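## Task

Move the cardboard box, the masking tape roll and the yellow sponge from the desk onto the top of the low shelf: box beneath the blue sign, tape beneath the green sign, sponge beneath the red sign. At the end each item must stay put with no help from the robot, and the robot must not topple or be left leaning.

## Robot and tools

ROBOT. A Rainbow Robotics RB-Y1 in a physics simulator: a two-wheeled base with rear casters (0.66 m long, 0.58 m wide, front edge 0.10 m ahead of the wheel axle), a folding leg and torso, a head with three cameras (head_camera 896x504, left_wrist_camera and right_wrist_camera 644x364), and two 7-joint arms with parallel grippers. Each arm is rated for 3 kg. A loose object may occasionally get a small push from outside.

FRAMES. Base frame: origin on the floor between the drive wheels, x forward, y left, z up. The chest, left_hand and right_hand readouts are in this frame; a hand point is centered between its finger pads, fingers point along its -z and close along its x. The printed hand position gets less accurate at long reach. Odometry is the base frame at scene start, counted from wheel turns only (slip looks like travel); heading runs -3.142 to 3.142, left positive. Camera calibration (K, distortion, T_world_to_cam mapping base frame to camera) is given per camera and is only approximately right, especially for wrist cameras on an extended arm.

execute_actions. Argument "actions": a list holding one action or nothing (empty returns state and images only). Optional "cameras": list of head_camera, left_wrist_camera, right_wrist_camera or all; omitted/null means all, [] means none. An action may contain:
- "base": exactly one relative move from where the base last reported itself. translate_m: metres, -3 to 3, positive forward, straight line only (no sideways motion). rotate_rad: radians, -3.2 to 3.2, positive counter-clockwise seen from above. A base move needing over 8.667 s is refused.
- "joints": a single dictionary naming joints with absolute targets (radians; grippers in metres of pad opening). Ranges and signs: torso_squat_rad 0 to 1.2 (larger lowers the level chest); torso_shift_rad -0.3 to 0.6 (positive pushes hips forward); torso_pitch_rad -0.2 to 1.4 (positive bows forward); torso_yaw_rad -1.5 to 1.5 (positive left). Per arm (left_/right_ prefix): shoulder_pitch_rad -2.356 to 2.356 (0 hanging, negative raises forward); shoulder_roll_rad left 0 to 3.141, right -3.141 to 0 (away from 0 lifts outward); shoulder_yaw_rad -2.094 to 2.094; elbow_rad -2.617 to 0.01 (negative bends); forearm_roll_rad -3.141 to 3.141; wrist_pitch_rad -1.57 to 1.919 (negative tips hand forward); hand_roll_rad -2.705 to 2.705; gripper_m 0 to 0.1. Yaw and roll signs are the same for both arms (positive = leftward / counter-clockwise from above). head_pan_rad -0.523 to 0.523 (positive left), head_tilt_rad -0.35 to 1.57 (positive down). Torso joints must also satisfy: squat+shift <= 1.52; squat-shift+pitch <= 1.57; shift+0.5 pitch-0.4 squat <= 0.7; shift+0.3 pitch-0.5 squat <= 0.39, else they stop short as off_target.
- "speeds": caps for this action only, translate_m 0.05 to 0.4 m/s, rotate_rad 0.1 to 1.509 rad/s.
- "min_time_s": 0.1 to 8, minimum duration of each arm/head motion.
All parts start together; an action runs at most 15 s. Joints left out may still be pushing toward older targets. Unknown keys or out-of-range numbers get the whole call refused with no motion. If a result reports a stop, later motion calls in that same reply are skipped.

wait: "seconds" 0 to 10; nothing new is commanded, returns state and images. zoom_image: "camera" plus "region" [x0, y0, x1, y1] in pixels of that camera's latest image, top-left origin, at most 504x504. finished_scene: "scene" = current scene number; irreversible, reports success and gives the next task.

GRASPING. Close the gripper to at least 0.005 m below the object's width; the resulting off_target on the gripper is expected.

RESULTS. joint_positions gives current values; base_status and joint_status give how each motion ended: done, off_target (resting off target, maybe still pushing), time_out, contact_stop (torso or arm met firm resistance, overload, or pinched an arm), stopped_with_arm (torso halted because an arm contact-stopped), limit_stop_at_<name>, limit_stop_at_own_body (guard halted before hitting torso, head, leg or base; move the arm and body apart). A contact_stop, time_out or stopped_with_arm halts the whole group (torso joints, or all of one arm's joints) and they hold in place. "joint command not followed" with a "cause:" line means an arm's targets were withheld by the self/arm-collision check (grippers still act); such joints show not_followed and may be retried until valid targets arrive. on_its_own lists uncommanded parts; "held at" is the held target. Recovery after a stop: in a separate action, back the arm off first, then the torso. Exception: if both hands share one object and the torso contact-stops right as it starts with nothing in the way, resend every arm joint at its current joint_positions value, then resend the torso. A torque fault (joint load limit reached: 63 N m shoulders, 32.4 elbows, 22.5 wrist/forearm joints, held weight included) freezes the robot 10 s. MOTOR HOT warns at 65 °C; at 80 °C an OVER-TEMPERATURE FAULT brakes the arm, keys show limit_stop_at_motor_heat; resend targets afterward. Holding loads heats motors even while idle.

CAUTIONS. The base keeps driving into furniture and can keep pressing; the bent leg can protrude past the front, and a leg pressing furniture may shove the robot back unnoticed. Never let the arms or grippers collide or squeeze each other. Avoid heavy loads far ahead of the wheels (tipping is not stopped). Avoid drops, slams and hard pushes. The robot holds its last command while you think, so be concise.

Each tool is called in YAML: its name, and indented under it one key for each argument.

## Session

execute_actions:
  actions: []

Scene clock: 0.00 s.
base_odometry: x=+0.000 y=+0.000 heading=+0.000 (m, m, rad; odometry frame)
base_status: not commanded
joint_positions: torso_squat_rad=+0.350 torso_shift_rad=-0.001 torso_pitch_rad=-0.002 torso_yaw_rad=-0.001 left_shoulder_pitch_rad=+0.002 left_shoulder_roll_rad=+0.021 left_shoulder_yaw_rad=-0.045 left_elbow_rad=-0.125 left_forearm_roll_rad=-0.049 left_wrist_pitch_rad=+0.023 left_hand_roll_rad=-0.013 left_gripper_m=+0.101 right_shoulder_pitch_rad=-0.037 right_shoulder_roll_rad=-0.012 right_shoulder_yaw_rad=+0.024 right_elbow_rad=-0.273 right_forearm_roll_rad=-0.024 right_wrist_pitch_rad=-0.032 right_hand_roll_rad=-0.032 right_gripper_m=+0.099 head_pan_rad=+0.000 head_tilt_rad=+0.400
joint_status: not commanded
chest: x=-0.2294 y=-0.0001 z=+1.2474 quat_wxyz=(+1.000, +0.000, -0.001, +0.000) (m; base frame)
left_hand: x=-0.1737 y=+0.2337 z=+0.5643 quat_wxyz=(+0.997, +0.011, -0.051, -0.054) (m; base frame)
right_hand: x=-0.0623 y=-0.2247 z=+0.5825 quat_wxyz=(+0.985, +0.001, -0.171, -0.009) (m; base frame)
pictures: head_camera, left_wrist_camera, right_wrist_camera
Images, in order (width x height): head_camera 896x504, left_wrist_camera 644x364, right_wrist_camera 644x364.

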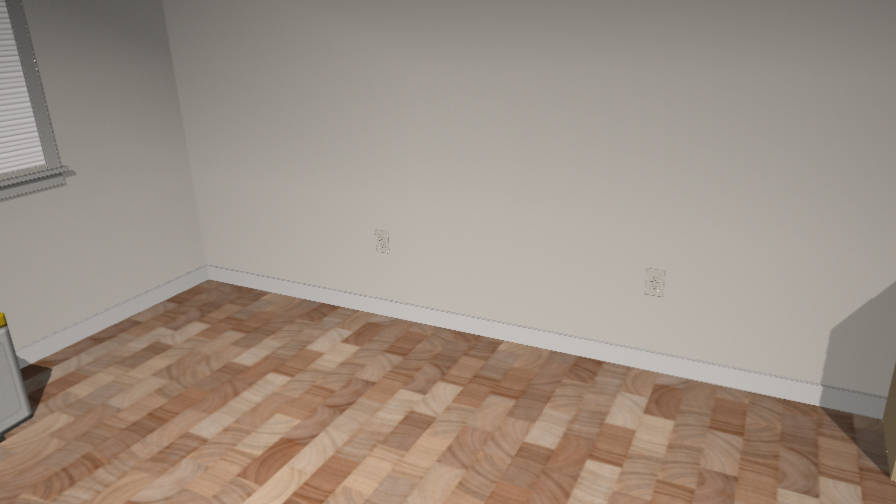

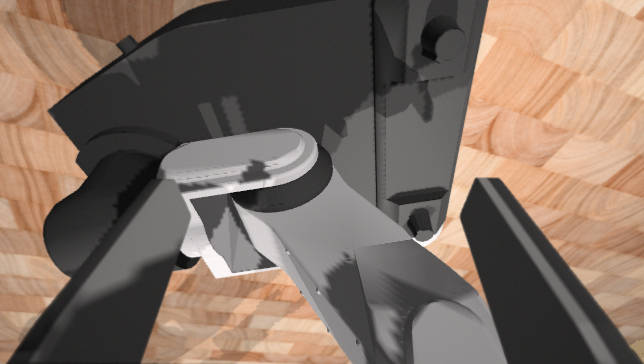

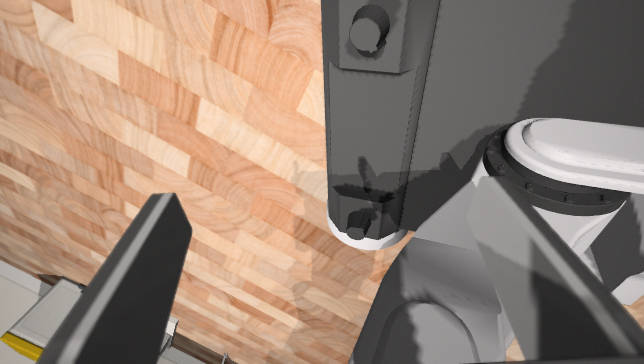

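execute_actions:
  actions:
    - {"joints":{"head_pan_rad":0.52}}
  cameras: ["head_camera"]

execute_actions:
  actions:
    - {"joints":{"head_pan_rad":-0.52}}
  cameras: ["head_camera"]

Scene clock: 4.43 s.
base_odometry: x=+0.000 y=+0.000 heading=+0.000 (m, m, rad; odometry frame)
base_status: not commanded
joint_positions: torso_squat_rad=+0.350 torso_shift_rad=-0.001 torso_pitch_rad=-0.002 torso_yaw_rad=-0.001 left_shoulder_pitch_rad=+0.002 left_shoulder_roll_rad=+0.021 left_shoulder_yaw_rad=-0.045 left_elbow_rad=-0.125 left_forearm_roll_rad=-0.049 left_wrist_pitch_rad=+0.023 left_hand_roll_rad=-0.013 left_gripper_m=+0.101 right_shoulder_pitch_rad=-0.037 right_shoulder_roll_rad=-0.012 right_shoulder_yaw_rad=+0.024 right_elbow_rad=-0.273 right_forearm_roll_rad=-0.024 right_wrist_pitch_rad=-0.032 right_hand_roll_rad=-0.032 right_gripper_m=+0.099 head_pan_rad=+0.520 head_tilt_rad=+0.400
joint_status: all done
chest: x=-0.2294 y=-0.0001 z=+1.2474 quat_wxyz=(+1.000, +0.000, -0.001, +0.000) (m; base frame)
left_hand: x=-0.1737 y=+0.2337 z=+0.5643 quat_wxyz=(+0.997, +0.011, -0.051, -0.054) (m; base frame)
right_hand: x=-0.0623 y=-0.2247 z=+0.5825 quat_wxyz=(+0.985, +0.001, -0.171, -0.009) (m; base frame)
pictures: head_camera
camera_calibration (this result's frames):
head_camera: T_world_to_cam=[[0.492834, -0.869959, -0.0168952, 0.122293], [-0.320245, -0.163297, -0.933155, 1.33866], [0.809048, 0.465301, -0.359078, 0.634552], [0, 0, 0, 1]] pos_world=[-0.144954, 0.029731, 1.4791]
Images, in order (width x height): head_camera 896x504.

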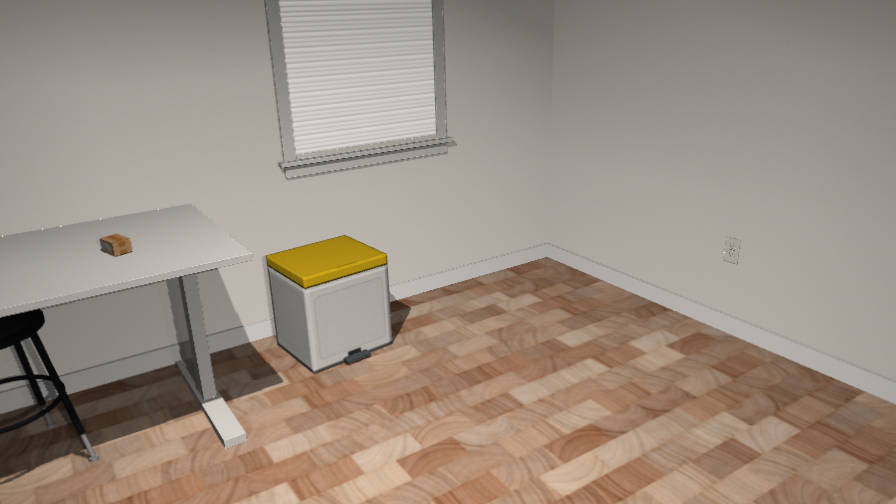

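Scene clock: 5.80 s.
base_odometry: x=+0.000 y=+0.000 heading=+0.000 (m, m, rad; odometry frame)
base_status: not commanded
joint_positions: torso_squat_rad=+0.350 torso_shift_rad=-0.001 torso_pitch_rad=-0.002 torso_yaw_rad=-0.001 left_shoulder_pitch_rad=+0.002 left_shoulder_roll_rad=+0.021 left_shoulder_yaw_rad=-0.045 left_elbow_rad=-0.125 left_forearm_roll_rad=-0.049 left_wrist_pitch_rad=+0.023 left_hand_roll_rad=-0.013 left_gripper_m=+0.101 right_shoulder_pitch_rad=-0.037 right_shoulder_roll_rad=-0.012 right_shoulder_yaw_rad=+0.024 right_elbow_rad=-0.273 right_forearm_roll_rad=-0.024 right_wrist_pitch_rad=-0.032 right_hand_roll_rad=-0.032 right_gripper_m=+0.099 head_pan_rad=-0.520 head_tilt_rad=+0.400
joint_status: all done
chest: x=-0.2294 y=-0.0001 z=+1.2474 quat_wxyz=(+1.000, +0.000, -0.001, +0.000) (m; base frame)
left_hand: x=-0.1737 y=+0.2337 z=+0.5643 quat_wxyz=(+0.997, +0.011, -0.051, -0.054) (m; base frame)
right_hand: x=-0.0623 y=-0.2247 z=+0.5825 quat_wxyz=(+0.985, +0.001, -0.171, -0.009) (m; base frame)
pictures: head_camera
camera_calibration (this result's frames):
head_camera: T_world_to_cam=[[-0.50065, -0.865438, -0.0191407, -0.0809971], [-0.301645, 0.19514, -0.933237, 1.34268], [0.811394, -0.461452, -0.358751, 0.634485], [0, 0, 0, 1]] pos_world=[-0.150357, -0.0393236, 1.47911]
Images, in order (width x height): head_camera 896x504.

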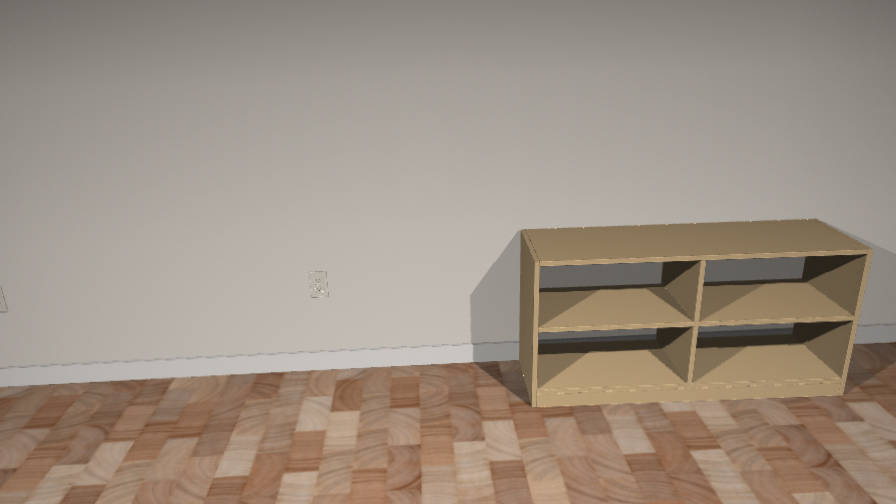

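execute_actions:
  actions:
    - {"joints":{"head_tilt_rad":0.05}}
  cameras: ["head_camera"]

execute_actions:
  actions:
    - {"base":{"rotate_rad":1.1},"joints":{"head_pan_rad":0.3,"head_tilt_rad":0.4}}
  cameras: ["head_camera"]

Scene clock: 11.80 s.
base_odometry: x=+0.000 y=+0.000 heading=+0.000 (m, m, rad; odometry frame)
base_status: not commanded
joint_positions: torso_squat_rad=+0.350 torso_shift_rad=-0.001 torso_pitch_rad=-0.002 torso_yaw_rad=-0.001 left_shoulder_pitch_rad=+0.002 left_shoulder_roll_rad=+0.021 left_shoulder_yaw_rad=-0.045 left_elbow_rad=-0.125 left_forearm_roll_rad=-0.049 left_wrist_pitch_rad=+0.023 left_hand_roll_rad=-0.013 left_gripper_m=+0.101 right_shoulder_pitch_rad=-0.037 right_shoulder_roll_rad=-0.012 right_shoulder_yaw_rad=+0.024 right_elbow_rad=-0.273 right_forearm_roll_rad=-0.024 right_wrist_pitch_rad=-0.032 right_hand_roll_rad=-0.032 right_gripper_m=+0.099 head_pan_rad=-0.520 head_tilt_rad=+0.050
joint_status: all done
chest: x=-0.2294 y=-0.0001 z=+1.2474 quat_wxyz=(+1.000, +0.000, -0.001, +0.000) (m; base frame)
left_hand: x=-0.1737 y=+0.2337 z=+0.5643 quat_wxyz=(+0.997, +0.011, -0.051, -0.054) (m; base frame)
right_hand: x=-0.0623 y=-0.2247 z=+0.5825 quat_wxyz=(+0.985, +0.001, -0.171, -0.009) (m; base frame)
pictures: head_camera
camera_calibration (this result's frames):
head_camera: T_world_to_cam=[[-0.495012, -0.868672, -0.0192819, -0.0796208], [-0.00527458, 0.0251953, -0.999669, 1.50044], [0.86887, -0.494747, -0.0170539, 0.151808], [0, 0, 0, 1]] pos_world=[-0.1634, -0.031862, 1.501]
Images, in order (width x height): head_camera 896x504.

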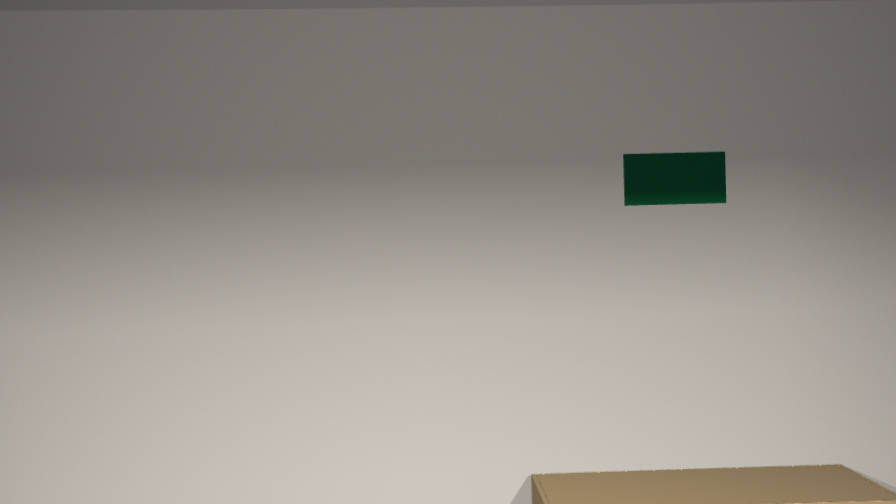

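Scene clock: 15.10 s.
base_odometry: x=+0.000 y=+0.000 heading=+1.100 (m, m, rad; odometry frame)
base_status: done
joint_positions: torso_squat_rad=+0.350 torso_shift_rad=-0.001 torso_pitch_rad=-0.002 torso_yaw_rad=-0.001 left_shoulder_pitch_rad=+0.002 left_shoulder_roll_rad=+0.021 left_shoulder_yaw_rad=-0.045 left_elbow_rad=-0.125 left_forearm_roll_rad=-0.049 left_wrist_pitch_rad=+0.023 left_hand_roll_rad=-0.013 left_gripper_m=+0.101 right_shoulder_pitch_rad=-0.037 right_shoulder_roll_rad=-0.012 right_shoulder_yaw_rad=+0.024 right_elbow_rad=-0.273 right_forearm_roll_rad=-0.024 right_wrist_pitch_rad=-0.032 right_hand_roll_rad=-0.032 right_gripper_m=+0.099 head_pan_rad=+0.300 head_tilt_rad=+0.400
joint_status: all done
chest: x=-0.2294 y=-0.0002 z=+1.2474 quat_wxyz=(+1.000, +0.000, -0.001, +0.000) (m; base frame)
left_hand: x=-0.1737 y=+0.2337 z=+0.5643 quat_wxyz=(+0.997, +0.011, -0.051, -0.054) (m; base frame)
right_hand: x=-0.0623 y=-0.2247 z=+0.5825 quat_wxyz=(+0.985, +0.001, -0.171, -0.009) (m; base frame)
pictures: head_camera
camera_calibration (this result's frames):
head_camera: T_world_to_cam=[[0.291108, -0.956532, -0.0173747, 0.0809912], [-0.348079, -0.0889818, -0.933233, 1.33299], [0.891121, 0.27772, -0.358852, 0.651289], [0, 0, 0, 1]] pos_world=[-0.139969, 0.0152069, 1.47911]
Images, in order (width x height): head_camera 896x504.

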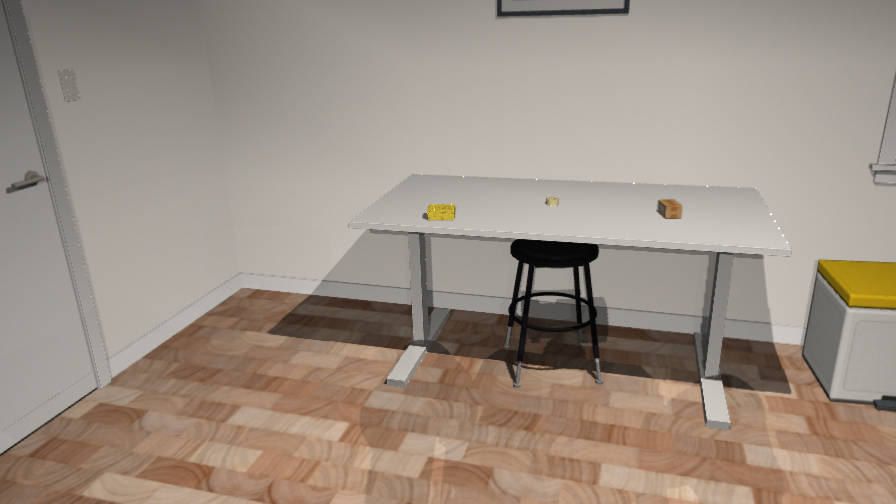

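execute_actions:
  actions:
    - {"base":{"rotate_rad":0.06},"joints":{"head_pan_rad":0.52,"head_tilt_rad":0.15,"left_shoulder_roll_rad":0.05,"left_shoulder_yaw_rad":0,"left_elbow_rad":-1.8,"left_forearm_roll_rad":0,"left_wrist_pitch_rad":0.9,"left_hand_roll_rad":-1.57,"right_shoulder_pitch_rad":0,"right_shoulder_roll_rad":-0.05,"right_shoulder_yaw_rad":0,"right_elbow_rad":-1.8,"right_forearm_roll_rad":0,"right_wrist_pitch_rad":0.9,"right_hand_roll_rad":1.57}}
  cameras: []

execute_actions:
  actions:
    - {"base":{"translate_m":0.8},"joints":{"torso_yaw_rad":1.5}}
  cameras: ["head_camera"]

Scene clock: 44.73 s.
base_odometry: x=+0.000 y=+0.000 heading=+1.159 (m, m, rad; odometry frame)
base_status: done
joint_positions: torso_squat_rad=+0.350 torso_shift_rad=-0.001 torso_pitch_rad=-0.002 torso_yaw_rad=-0.001 left_shoulder_pitch_rad=+0.002 left_shoulder_roll_rad=+0.050 left_shoulder_yaw_rad=+0.000 left_elbow_rad=-1.800 left_forearm_roll_rad=+0.000 left_wrist_pitch_rad=+0.900 left_hand_roll_rad=-1.570 left_gripper_m=+0.101 right_shoulder_pitch_rad=+0.000 right_shoulder_roll_rad=-0.050 right_shoulder_yaw_rad=+0.000 right_elbow_rad=-1.800 right_forearm_roll_rad=+0.000 right_wrist_pitch_rad=+0.900 right_hand_roll_rad=+1.570 right_gripper_m=+0.099 head_pan_rad=+0.520 head_tilt_rad=+0.150
joint_status: all done
chest: x=-0.2295 y=-0.0002 z=+1.2474 quat_wxyz=(+1.000, +0.000, -0.001, +0.000) (m; base frame)
left_hand: x=+0.2387 y=+0.2390 z=+0.9368 quat_wxyz=(+0.629, +0.323, -0.292, -0.644) (m; base frame)
right_hand: x=+0.2391 y=-0.2401 z=+0.9377 quat_wxyz=(+0.629, -0.324, -0.292, +0.643) (m; base frame)
pictures: none
No camera images: the call's "cameras" was empty. Leave "cameras" out to get every camera's image.

Scene clock: 48.17 s.
base_odometry: x=+0.320 y=+0.733 heading=+1.160 (m, m, rad; odometry frame)
base_status: done
joint_positions: torso_squat_rad=+0.350 torso_shift_rad=-0.001 torso_pitch_rad=-0.002 torso_yaw_rad=+1.499 left_shoulder_pitch_rad=+0.002 left_shoulder_roll_rad=+0.050 left_shoulder_yaw_rad=+0.000 left_elbow_rad=-1.800 left_forearm_roll_rad=+0.000 left_wrist_pitch_rad=+0.900 left_hand_roll_rad=-1.570 left_gripper_m=+0.101 right_shoulder_pitch_rad=+0.000 right_shoulder_roll_rad=-0.050 right_shoulder_yaw_rad=+0.000 right_elbow_rad=-1.800 right_forearm_roll_rad=+0.000 right_wrist_pitch_rad=+0.900 right_hand_roll_rad=+1.570 right_gripper_m=+0.099 head_pan_rad=+0.520 head_tilt_rad=+0.150
joint_status: all done
chest: x=-0.2293 y=-0.0002 z=+1.2474 quat_wxyz=(+0.732, -0.001, -0.001, +0.681) (m; base frame)
left_hand: x=-0.4343 y=+0.4829 z=+0.9352 quat_wxyz=(+0.900, +0.434, +0.006, -0.042) (m; base frame)
right_hand: x=+0.0437 y=+0.4493 z=+0.9370 quat_wxyz=(+0.021, -0.039, -0.434, +0.900) (m; base frame)
pictures: head_camera
camera_calibration (this result's frames):
head_camera: T_world_to_cam=[[0.900659, 0.434197, -0.0169273, 0.215979], [0.0369989, -0.115445, -0.992625, 1.50226], [-0.432949, 0.89339, -0.120041, 0.00201524], [0, 0, 0, 1]] pos_world=[-0.249232, 0.0778496, 1.49507]
Images, in order (width x height): head_camera 896x504.

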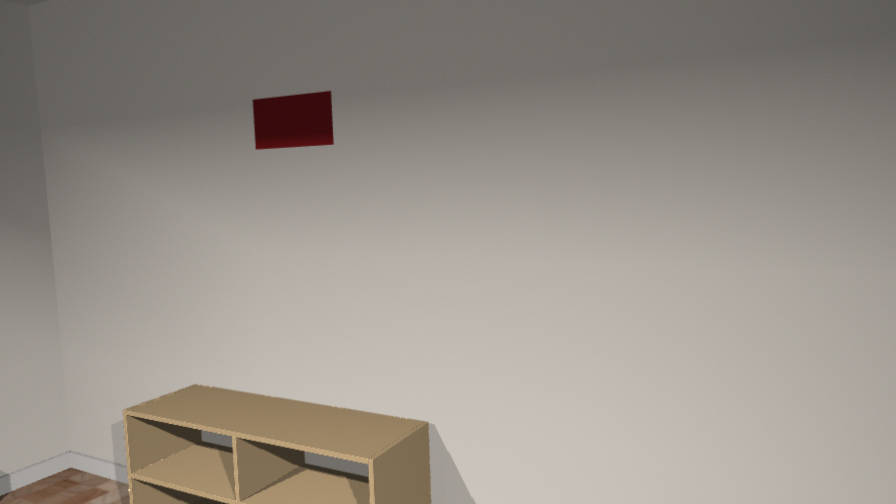

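execute_actions:
  actions:
    - {"base":{"translate_m":0.8},"joints":{"torso_yaw_rad":0,"head_pan_rad":0,"head_tilt_rad":0.8}}

Scene clock: 56.50 s.
base_odometry: x=+0.639 y=+1.467 heading=+1.161 (m, m, rad; odometry frame)
base_status: done
joint_positions: torso_squat_rad=+0.350 torso_shift_rad=-0.001 torso_pitch_rad=-0.002 torso_yaw_rad=+0.000 left_shoulder_pitch_rad=+0.002 left_shoulder_roll_rad=+0.050 left_shoulder_yaw_rad=+0.000 left_elbow_rad=-1.800 left_forearm_roll_rad=+0.000 left_wrist_pitch_rad=+0.900 left_hand_roll_rad=-1.570 left_gripper_m=+0.101 right_shoulder_pitch_rad=+0.000 right_shoulder_roll_rad=-0.050 right_shoulder_yaw_rad=+0.000 right_elbow_rad=-1.800 right_forearm_roll_rad=+0.000 right_wrist_pitch_rad=+0.900 right_hand_roll_rad=+1.570 right_gripper_m=+0.099 head_pan_rad=+0.000 head_tilt_rad=+0.800
joint_status: all done
chest: x=-0.2294 y=-0.0002 z=+1.2474 quat_wxyz=(+1.000, +0.000, -0.001, +0.000) (m; base frame)
left_hand: x=+0.2385 y=+0.2395 z=+0.9368 quat_wxyz=(+0.629, +0.323, -0.292, -0.644) (m; base frame)
right_hand: x=+0.2392 y=-0.2398 z=+0.9377 quat_wxyz=(+0.629, -0.324, -0.292, +0.644) (m; base frame)
pictures: head_camera, left_wrist_camera, right_wrist_camera
camera_calibration (this result's frames):
head_camera: T_world_to_cam=[[-0.0104619, -0.99983, -0.0151778, 0.0151276], [-0.693854, 0.0181884, -0.719886, 0.952317], [0.72004, 0.00299978, -0.693926, 1.10069], [0, 0, 0, 1]] pos_world=[-0.131614, -0.00549792, 1.44959]
left_wrist_camera: T_world_to_cam=[[-0.00222021, -0.997175, -0.0750811, 0.309308], [-0.987667, 0.0139407, -0.155945, 0.405846], [0.156551, 0.0738089, -0.984908, 0.952906], [0, 0, 0, 1]] pos_world=[0.252349, 0.232444, 1.02504]
right_wrist_camera: T_world_to_cam=[[-0.037131, -0.998617, 0.0372096, -0.260482], [-0.982619, 0.0297084, -0.183241, 0.440986], [0.181883, -0.0433668, -0.982363, 0.959408], [0, 0, 0, 1]] pos_world=[0.249149, -0.231617, 1.03299]
Images, in order (width x height): head_camera 896x504, left_wrist_camera 644x364, right_wrist_camera 644x364.

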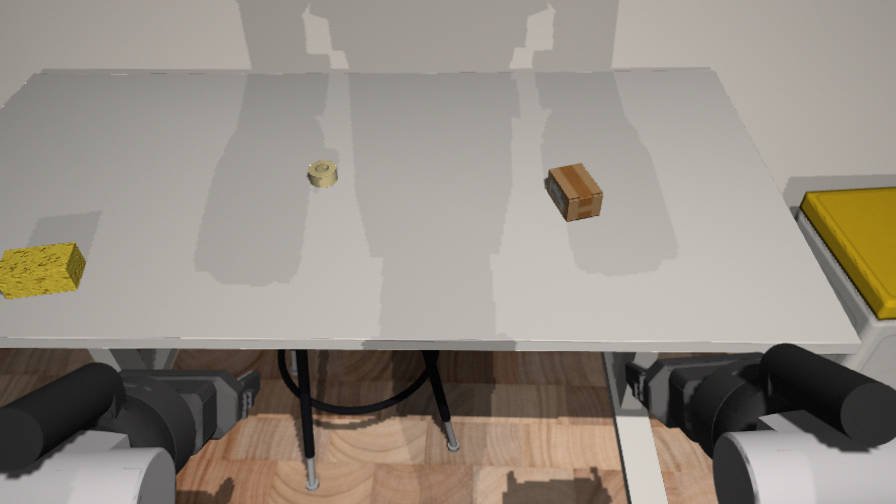

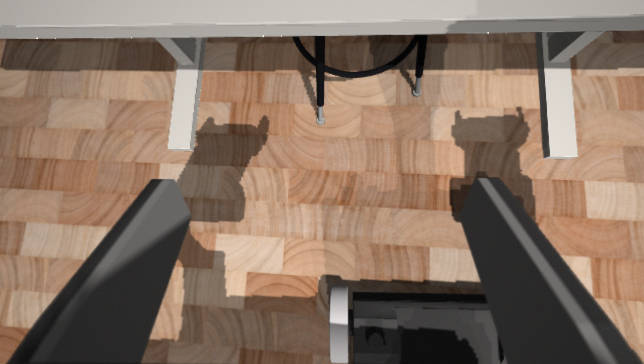

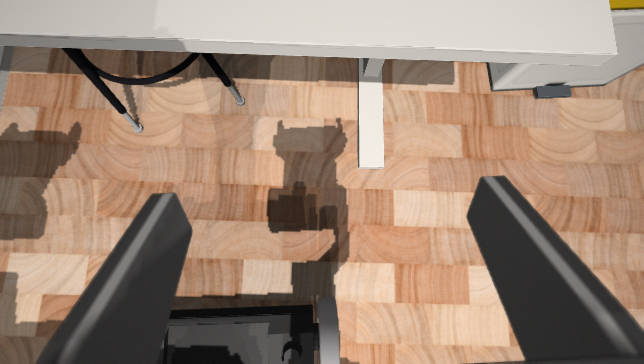

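execute_actions:
  actions:
    - {"base":{"translate_m":0.28},"joints":{"torso_pitch_rad":0.5,"torso_shift_rad":0.15,"head_tilt_rad":0.65,"left_shoulder_pitch_rad":-0.96,"left_shoulder_roll_rad":0.143,"left_shoulder_yaw_rad":0.284,"left_elbow_rad":-1.4,"left_wrist_pitch_rad":1.8,"right_shoulder_pitch_rad":-0.96,"right_shoulder_roll_rad":-0.143,"right_shoulder_yaw_rad":-0.284,"right_elbow_rad":-1.4,"right_wrist_pitch_rad":1.8,"right_hand_roll_rad":1.92}}

Scene clock: 83.70 s.
base_odometry: x=+0.750 y=+1.724 heading=+1.161 (m, m, rad; odometry frame)
base_status: done
joint_positions: torso_squat_rad=+0.350 torso_shift_rad=+0.150 torso_pitch_rad=+0.500 torso_yaw_rad=+0.000 left_shoulder_pitch_rad=-0.960 left_shoulder_roll_rad=+0.143 left_shoulder_yaw_rad=+0.284 left_elbow_rad=-1.400 left_forearm_roll_rad=+0.000 left_wrist_pitch_rad=+1.800 left_hand_roll_rad=-1.570 left_gripper_m=+0.101 right_shoulder_pitch_rad=-0.960 right_shoulder_roll_rad=-0.143 right_shoulder_yaw_rad=-0.284 right_elbow_rad=-1.400 right_forearm_roll_rad=+0.000 right_wrist_pitch_rad=+1.800 right_hand_roll_rad=+1.920 right_gripper_m=+0.099 head_pan_rad=+0.000 head_tilt_rad=+0.650
joint_status: all done
chest: x=+0.0186 y=-0.0002 z=+1.2022 quat_wxyz=(+0.969, +0.000, +0.247, +0.000) (m; base frame)
left_hand: x=+0.4628 y=+0.2196 z=+0.8399 quat_wxyz=(+0.707, +0.011, -0.011, -0.707) (m; base frame)
right_hand: x=+0.4628 y=-0.2199 z=+0.8398 quat_wxyz=(+0.573, -0.012, -0.009, +0.819) (m; base frame)
pictures: head_camera, left_wrist_camera, right_wrist_camera
camera_calibration (this result's frames):
head_camera: T_world_to_cam=[[-0.0148319, -0.999833, -0.0107045, 0.0119844], [-0.899652, 0.0180163, -0.436235, 0.771309], [0.436355, 0.00316011, -0.899769, 1.11828], [0, 0, 0, 1]] pos_world=[0.20612, -0.00544766, 1.3428]
left_wrist_camera: T_world_to_cam=[[-0.0213987, -0.999674, -0.0139531, 0.240763], [-0.756757, 0.00707539, 0.653658, -0.172826], [-0.653346, 0.0245466, -0.756661, 1.01783], [0, 0, 0, 1]] pos_world=[0.539358, 0.216923, 0.886479]
right_wrist_camera: T_world_to_cam=[[0.311392, -0.949792, 0.0305104, -0.373572], [-0.738876, -0.221803, 0.63629, -0.214217], [-0.597576, -0.220679, -0.770846, 0.967585], [0, 0, 0, 1]] pos_world=[0.536253, -0.188804, 0.893561]
Images, in order (width x height): head_camera 896x504, left_wrist_camera 644x364, right_wrist_camera 644x364.

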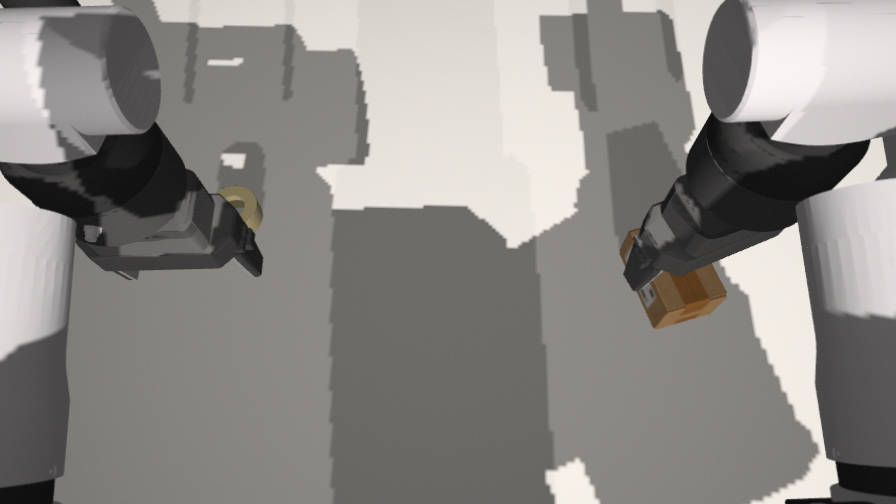

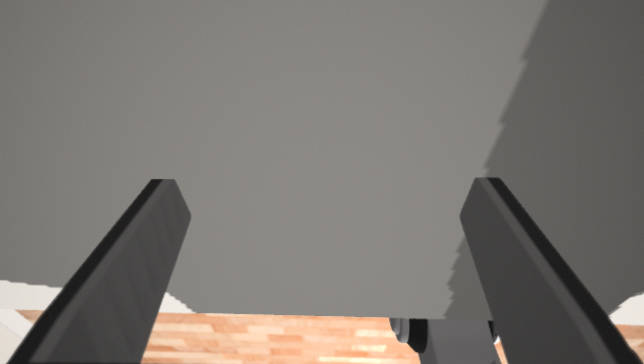

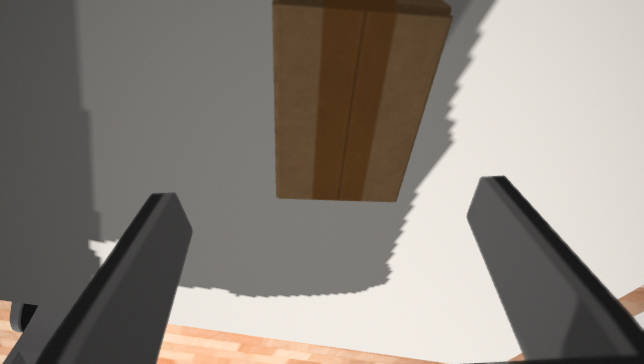

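execute_actions:
  actions:
    - {"min_time_s":1.2,"joints":{"left_shoulder_pitch_rad":-1.018,"left_shoulder_roll_rad":0.15,"left_shoulder_yaw_rad":0.295,"left_elbow_rad":-1.193,"left_wrist_pitch_rad":1.383,"right_shoulder_pitch_rad":-1.05,"right_shoulder_roll_rad":-0.18,"right_shoulder_yaw_rad":-0.301,"right_elbow_rad":-0.984,"right_wrist_pitch_rad":1.507}}

Scene clock: 101.77 s.
base_odometry: x=+0.750 y=+1.724 heading=+1.161 (m, m, rad; odometry frame)
base_status: not commanded
joint_positions: torso_squat_rad=+0.350 torso_shift_rad=+0.150 torso_pitch_rad=+0.500 torso_yaw_rad=+0.000 left_shoulder_pitch_rad=-1.018 left_shoulder_roll_rad=+0.150 left_shoulder_yaw_rad=+0.295 left_elbow_rad=-1.193 left_forearm_roll_rad=+0.000 left_wrist_pitch_rad=+1.383 left_hand_roll_rad=-1.570 left_gripper_m=+0.101 right_shoulder_pitch_rad=-1.050 right_shoulder_roll_rad=-0.180 right_shoulder_yaw_rad=-0.301 right_elbow_rad=-0.984 right_forearm_roll_rad=+0.000 right_wrist_pitch_rad=+1.507 right_hand_roll_rad=+1.920 right_gripper_m=+0.099 head_pan_rad=+0.000 head_tilt_rad=+0.650
joint_status: all done
chest: x=+0.0186 y=-0.0002 z=+1.2022 quat_wxyz=(+0.969, +0.000, +0.247, +0.000) (m; base frame)
left_hand: x=+0.5388 y=+0.2135 z=+0.8196 quat_wxyz=(+0.698, +0.101, -0.108, -0.700) (m; base frame)
right_hand: x=+0.4765 y=-0.2261 z=+0.7720 quat_wxyz=(+0.575, -0.003, +0.003, +0.818) (m; base frame)
pictures: head_camera, left_wrist_camera, right_wrist_camera
camera_calibration (this result's frames):
head_camera: T_world_to_cam=[[-0.0148296, -0.999833, -0.0107064, 0.0119862], [-0.899649, 0.018015, -0.436241, 0.771312], [0.436361, 0.00316273, -0.899766, 1.11828], [0, 0, 0, 1]] pos_world=[0.206114, -0.00544781, 1.3428]
left_wrist_camera: T_world_to_cam=[[-0.0217536, -0.999706, -0.0106921, 0.233495], [-0.901985, 0.0150121, 0.431505, 0.156618], [-0.431218, 0.0190309, -0.902047, 1.0529], [0, 0, 0, 1]] pos_world=[0.600376, 0.211038, 0.884682]
right_wrist_camera: T_world_to_cam=[[0.307672, -0.95102, 0.0299637, -0.379792], [-0.721767, -0.212754, 0.658626, -0.185713], [-0.619992, -0.224268, -0.751874, 0.917337], [0, 0, 0, 1]] pos_world=[0.551552, -0.194971, 0.823417]
Images, in order (width x height): head_camera 896x504, left_wrist_camera 644x364, right_wrist_camera 644x364.

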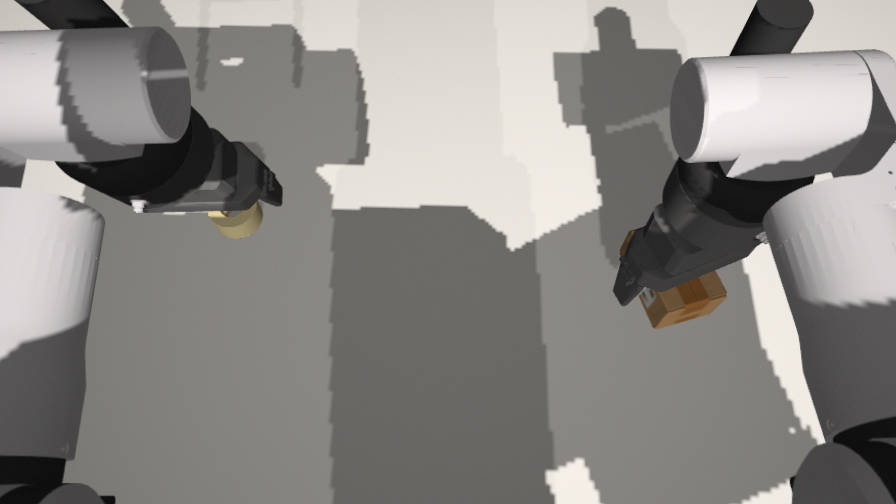

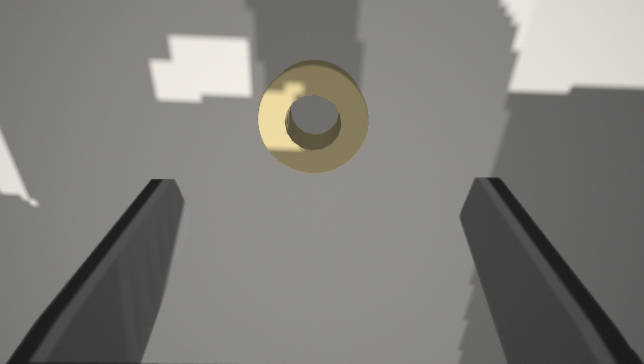

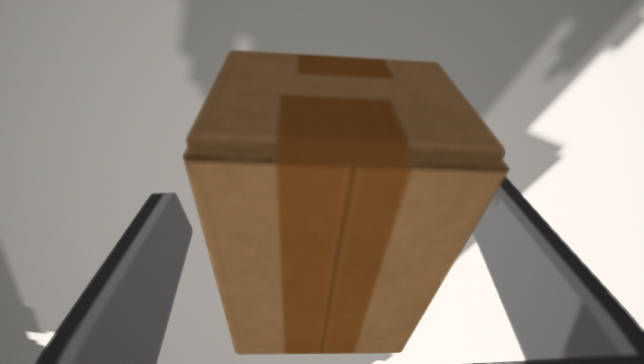

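execute_actions:
  actions:
    - {"min_time_s":1.2,"joints":{"left_shoulder_pitch_rad":-0.999,"left_shoulder_roll_rad":0.152,"left_shoulder_yaw_rad":0.292,"left_elbow_rad":-0.898,"left_wrist_pitch_rad":0.918,"right_shoulder_pitch_rad":-1.063,"right_shoulder_roll_rad":-0.191,"right_shoulder_yaw_rad":-0.304,"right_elbow_rad":-0.914,"right_wrist_pitch_rad":1.45}}
  cameras: []

execute_actions:
  actions:
    - {"joints":{"right_gripper_m":0.045,"left_gripper_m":0.07}}

Scene clock: 117.73 s.
base_odometry: x=+0.750 y=+1.724 heading=+1.161 (m, m, rad; odometry frame)
base_status: not commanded
joint_positions: torso_squat_rad=+0.350 torso_shift_rad=+0.150 torso_pitch_rad=+0.499 torso_yaw_rad=+0.000 left_shoulder_pitch_rad=-1.002 left_shoulder_roll_rad=+0.152 left_shoulder_yaw_rad=+0.292 left_elbow_rad=-0.900 left_forearm_roll_rad=+0.000 left_wrist_pitch_rad=+0.918 left_hand_roll_rad=-1.570 left_gripper_m=+0.101 right_shoulder_pitch_rad=-1.063 right_shoulder_roll_rad=-0.191 right_shoulder_yaw_rad=-0.304 right_elbow_rad=-0.914 right_forearm_roll_rad=+0.000 right_wrist_pitch_rad=+1.450 right_hand_roll_rad=+1.920 right_gripper_m=+0.099 head_pan_rad=+0.000 head_tilt_rad=+0.650
joint_status: all done
chest: x=+0.0180 y=-0.0002 z=+1.2023 quat_wxyz=(+0.969, +0.000, +0.247, +0.000) (m; base frame)
left_hand: x=+0.5561 y=+0.2180 z=+0.7535 quat_wxyz=(+0.689, +0.159, -0.161, -0.689) (m; base frame)
right_hand: x=+0.4774 y=-0.2306 z=+0.7615 quat_wxyz=(+0.577, -0.006, +0.004, +0.817) (m; base frame)
pictures: none
No camera images: the call's "cameras" was empty. Leave "cameras" out to get every camera's image.

Scene clock: 118.77 s.
base_odometry: x=+0.750 y=+1.724 heading=+1.161 (m, m, rad; odometry frame)
base_status: not commanded
joint_positions: torso_squat_rad=+0.350 torso_shift_rad=+0.150 torso_pitch_rad=+0.499 torso_yaw_rad=+0.000 left_shoulder_pitch_rad=-1.002 left_shoulder_roll_rad=+0.153 left_shoulder_yaw_rad=+0.292 left_elbow_rad=-0.900 left_forearm_roll_rad=+0.000 left_wrist_pitch_rad=+0.917 left_hand_roll_rad=-1.570 left_gripper_m=+0.070 right_shoulder_pitch_rad=-1.063 right_shoulder_roll_rad=-0.191 right_shoulder_yaw_rad=-0.304 right_elbow_rad=-0.914 right_forearm_roll_rad=+0.000 right_wrist_pitch_rad=+1.450 right_hand_roll_rad=+1.920 right_gripper_m=+0.060 head_pan_rad=+0.000 head_tilt_rad=+0.650
joint_status: right_gripper_m off_target (ended at +0.060, target +0.045); the others done
chest: x=+0.0180 y=-0.0002 z=+1.2023 quat_wxyz=(+0.969, +0.000, +0.247, +0.000) (m; base frame)
left_hand: x=+0.5563 y=+0.2184 z=+0.7536 quat_wxyz=(+0.689, +0.159, -0.161, -0.689) (m; base frame)
right_hand: x=+0.4774 y=-0.2306 z=+0.7616 quat_wxyz=(+0.577, -0.006, +0.004, +0.817) (m; base frame)
pictures: head_camera, left_wrist_camera, right_wrist_camera
camera_calibration (this result's frames):
head_camera: T_world_to_cam=[[-0.0147704, -0.999831, -0.0109354, 0.0121699], [-0.899168, 0.0180654, -0.437232, 0.772029], [0.437355, 0.00337472, -0.899282, 1.11811], [0, 0, 0, 1]] pos_world=[0.205354, -0.0055525, 1.34318]
left_wrist_camera: T_world_to_cam=[[-0.0142006, -0.999699, -0.0199976, 0.240917], [-0.959031, 0.00795811, 0.28319, 0.345801], [-0.282946, 0.0231998, -0.958855, 0.960213], [0, 0, 0, 1]] pos_world=[0.606743, 0.215816, 0.827595]
right_wrist_camera: T_world_to_cam=[[0.303682, -0.952097, 0.0359069, -0.386935], [-0.724996, -0.206465, 0.657079, -0.174912], [-0.61819, -0.225576, -0.752966, 0.908717], [0, 0, 0, 1]] pos_world=[0.552454, -0.199528, 0.813058]
Images, in order (width x height): head_camera 896x504, left_wrist_camera 644x364, right_wrist_camera 644x364.

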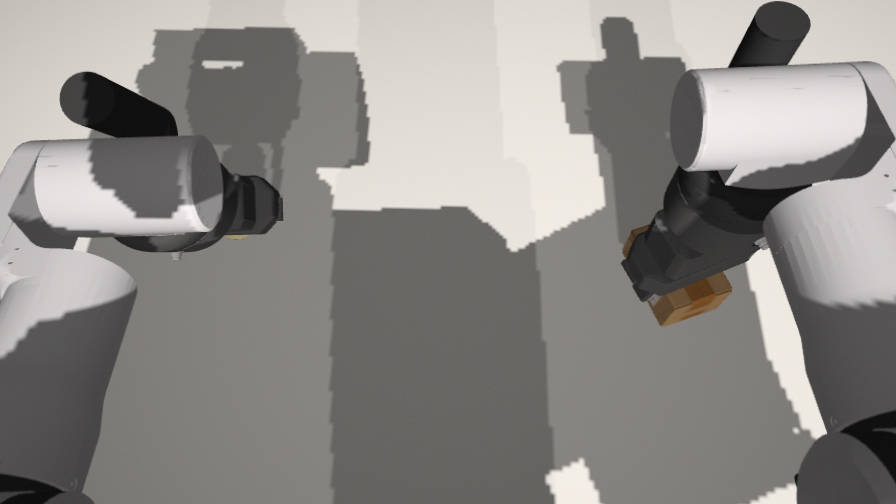

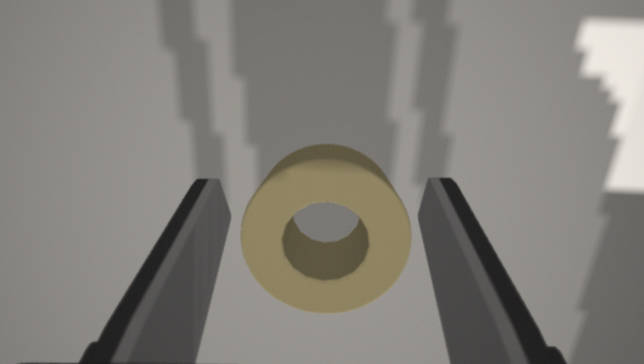

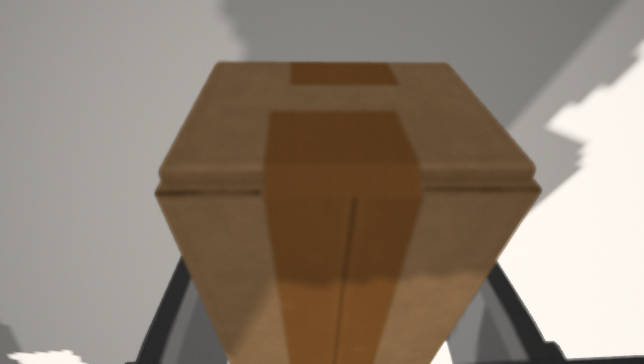

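The left fingertips are resting on the desk around the tape, so I'll close that gripper and lift both objects.

execute_actions:
  actions:
    - {"joints":{"left_gripper_m":0.035,"left_shoulder_pitch_rad":-1.004,"left_elbow_rad":-0.902}}
  cameras: ["left_wrist_camera"]

execute_actions:
  actions:
    - {"joints":{"torso_pitch_rad":0.35}}

Scene clock: 121.93 s.
base_odometry: x=+0.750 y=+1.724 heading=+1.161 (m, m, rad; odometry frame)
base_status: not commanded
joint_positions: torso_squat_rad=+0.350 torso_shift_rad=+0.150 torso_pitch_rad=+0.499 torso_yaw_rad=+0.000 left_shoulder_pitch_rad=-1.005 left_shoulder_roll_rad=+0.152 left_shoulder_yaw_rad=+0.292 left_elbow_rad=-0.902 left_forearm_roll_rad=+0.000 left_wrist_pitch_rad=+0.918 left_hand_roll_rad=-1.570 left_gripper_m=+0.050 right_shoulder_pitch_rad=-1.063 right_shoulder_roll_rad=-0.191 right_shoulder_yaw_rad=-0.304 right_elbow_rad=-0.914 right_forearm_roll_rad=+0.000 right_wrist_pitch_rad=+1.450 right_hand_roll_rad=+1.920 right_gripper_m=+0.060 head_pan_rad=+0.000 head_tilt_rad=+0.650
joint_status: left_gripper_m off_target (ended at +0.050, target +0.035); the others done
chest: x=+0.0182 y=-0.0002 z=+1.2023 quat_wxyz=(+0.969, +0.000, +0.247, +0.000) (m; base frame)
left_hand: x=+0.5581 y=+0.2173 z=+0.7554 quat_wxyz=(+0.688, +0.160, -0.163, -0.689) (m; base frame)
right_hand: x=+0.4778 y=-0.2306 z=+0.7617 quat_wxyz=(+0.577, -0.007, +0.004, +0.817) (m; base frame)
pictures: left_wrist_camera
camera_calibration (this result's frames):
left_wrist_camera: T_world_to_cam=[[-0.0152086, -0.999706, -0.0188585, 0.239611], [-0.960144, 0.00933711, 0.279349, 0.350341], [-0.279091, 0.0223554, -0.960004, 0.961357], [0, 0, 0, 1]] pos_world=[0.608328, 0.214778, 0.829558]
Images, in order (width x height): left_wrist_camera 644x364.

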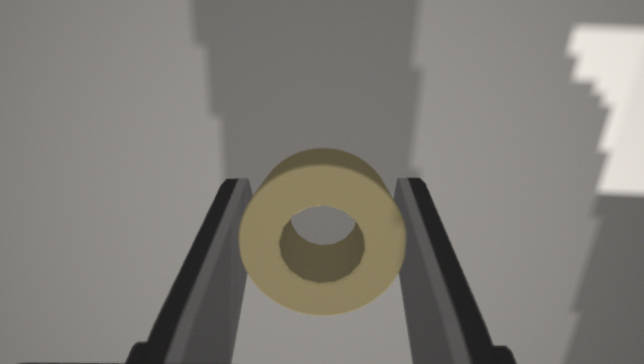

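Scene clock: 123.27 s.
base_odometry: x=+0.750 y=+1.724 heading=+1.161 (m, m, rad; odometry frame)
base_status: not commanded
joint_positions: torso_squat_rad=+0.350 torso_shift_rad=+0.150 torso_pitch_rad=+0.350 torso_yaw_rad=+0.000 left_shoulder_pitch_rad=-1.004 left_shoulder_roll_rad=+0.152 left_shoulder_yaw_rad=+0.292 left_elbow_rad=-0.902 left_forearm_roll_rad=+0.000 left_wrist_pitch_rad=+0.918 left_hand_roll_rad=-1.570 left_gripper_m=+0.050 right_shoulder_pitch_rad=-1.063 right_shoulder_roll_rad=-0.191 right_shoulder_yaw_rad=-0.304 right_elbow_rad=-0.914 right_forearm_roll_rad=+0.000 right_wrist_pitch_rad=+1.450 right_hand_roll_rad=+1.920 right_gripper_m=+0.060 head_pan_rad=+0.000 head_tilt_rad=+0.650
joint_status: all done
chest: x=-0.0237 y=-0.0002 z=+1.2213 quat_wxyz=(+0.985, +0.000, +0.174, +0.000) (m; base frame)
left_hand: x=+0.5766 y=+0.2173 z=+0.8594 quat_wxyz=(+0.674, +0.211, -0.213, -0.675) (m; base frame)
right_hand: x=+0.4961 y=-0.2307 z=+0.8537 quat_wxyz=(+0.576, -0.067, -0.039, +0.814) (m; base frame)
pictures: head_camera, left_wrist_camera, right_wrist_camera
camera_calibration (this result's frames):
head_camera: T_world_to_cam=[[-0.0130718, -0.999832, -0.0128711, 0.0142122], [-0.824323, 0.0180613, -0.565832, 0.901657], [0.565969, 0.00321344, -0.82442, 1.06499], [0, 0, 0, 1]] pos_world=[0.140689, -0.00549757, 1.38837]
left_wrist_camera: T_world_to_cam=[[-0.0122726, -0.999707, -0.0208777, 0.241859], [-0.990938, 0.00936665, 0.133993, 0.48167], [-0.133758, 0.0223329, -0.990762, 1.009], [0, 0, 0, 1]] pos_world=[0.615236, 0.214743, 0.940192]
right_wrist_camera: T_world_to_cam=[[0.294875, -0.952114, 0.080798, -0.429967], [-0.814589, -0.206278, 0.54212, -0.0792703], [-0.499493, -0.225675, -0.836408, 1.00196], [0, 0, 0, 1]] pos_world=[0.562688, -0.199611, 0.915765]
Images, in order (width x height): head_camera 896x504, left_wrist_camera 644x364, right_wrist_camera 644x364.

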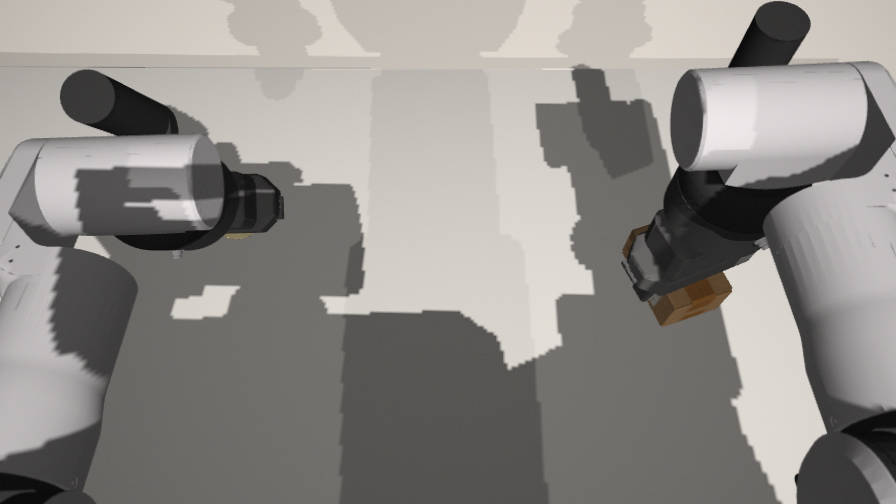

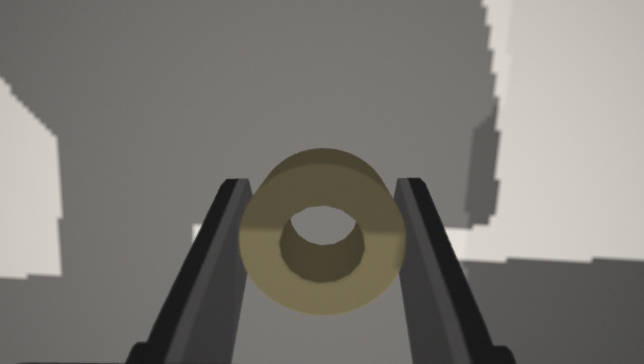

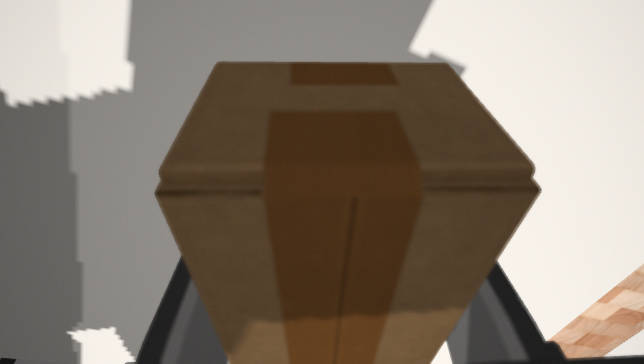

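execute_actions:
  actions:
    - {"base":{"translate_m":-0.55},"joints":{"head_tilt_rad":-0.1}}
  cameras: []

execute_actions:
  actions:
    - {"base":{"rotate_rad":-2.5},"joints":{"head_pan_rad":-0.25}}
  cameras: ["head_camera"]

Scene clock: 152.47 s.
base_odometry: x=+0.531 y=+1.219 heading=+1.161 (m, m, rad; odometry frame)
base_status: done
joint_positions: torso_squat_rad=+0.350 torso_shift_rad=+0.150 torso_pitch_rad=+0.350 torso_yaw_rad=+0.000 left_shoulder_pitch_rad=-1.004 left_shoulder_roll_rad=+0.152 left_shoulder_yaw_rad=+0.292 left_elbow_rad=-0.902 left_forearm_roll_rad=+0.000 left_wrist_pitch_rad=+0.918 left_hand_roll_rad=-1.570 left_gripper_m=+0.050 right_shoulder_pitch_rad=-1.063 right_shoulder_roll_rad=-0.191 right_shoulder_yaw_rad=-0.304 right_elbow_rad=-0.914 right_forearm_roll_rad=+0.000 right_wrist_pitch_rad=+1.450 right_hand_roll_rad=+1.920 right_gripper_m=+0.060 head_pan_rad=+0.000 head_tilt_rad=-0.100
joint_status: all done
chest: x=-0.0237 y=-0.0002 z=+1.2213 quat_wxyz=(+0.985, +0.000, +0.174, +0.000) (m; base frame)
left_hand: x=+0.5765 y=+0.2173 z=+0.8593 quat_wxyz=(+0.674, +0.211, -0.213, -0.675) (m; base frame)
right_hand: x=+0.4961 y=-0.2308 z=+0.8536 quat_wxyz=(+0.576, -0.067, -0.039, +0.814) (m; base frame)
pictures: none
No camera images: the call's "cameras" was empty. Leave "cameras" out to get every camera's image.

Scene clock: 157.27 s.
base_odometry: x=+0.531 y=+1.219 heading=-1.338 (m, m, rad; odometry frame)
base_status: done
joint_positions: torso_squat_rad=+0.350 torso_shift_rad=+0.150 torso_pitch_rad=+0.350 torso_yaw_rad=+0.000 left_shoulder_pitch_rad=-1.004 left_shoulder_roll_rad=+0.152 left_shoulder_yaw_rad=+0.292 left_elbow_rad=-0.902 left_forearm_roll_rad=+0.000 left_wrist_pitch_rad=+0.918 left_hand_roll_rad=-1.570 left_gripper_m=+0.050 right_shoulder_pitch_rad=-1.063 right_shoulder_roll_rad=-0.191 right_shoulder_yaw_rad=-0.304 right_elbow_rad=-0.914 right_forearm_roll_rad=+0.000 right_wrist_pitch_rad=+1.450 right_hand_roll_rad=+1.920 right_gripper_m=+0.060 head_pan_rad=-0.250 head_tilt_rad=-0.100
joint_status: all done
chest: x=-0.0237 y=-0.0002 z=+1.2213 quat_wxyz=(+0.985, +0.000, +0.174, +0.000) (m; base frame)
left_hand: x=+0.5765 y=+0.2172 z=+0.8593 quat_wxyz=(+0.674, +0.211, -0.213, -0.675) (m; base frame)
right_hand: x=+0.4961 y=-0.2308 z=+0.8536 quat_wxyz=(+0.576, -0.067, -0.039, +0.814) (m; base frame)
pictures: head_camera
camera_calibration (this result's frames):
head_camera: T_world_to_cam=[[-0.233131, -0.970178, 0.0663667, -0.0824137], [-0.216932, -0.0146421, -0.976077, 1.43686], [0.94794, -0.241951, -0.207049, 0.174551], [0, 0, 0, 1]] pos_world=[0.127023, -0.0166847, 1.44409]
Images, in order (width x height): head_camera 896x504.

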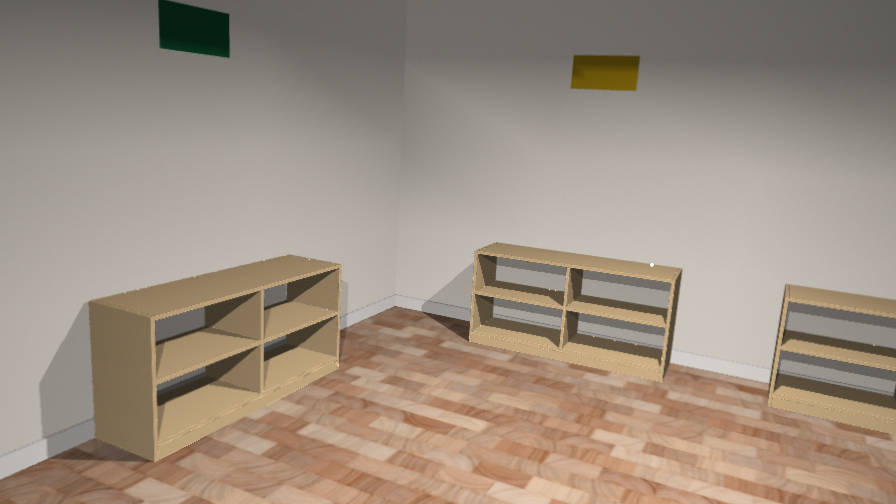

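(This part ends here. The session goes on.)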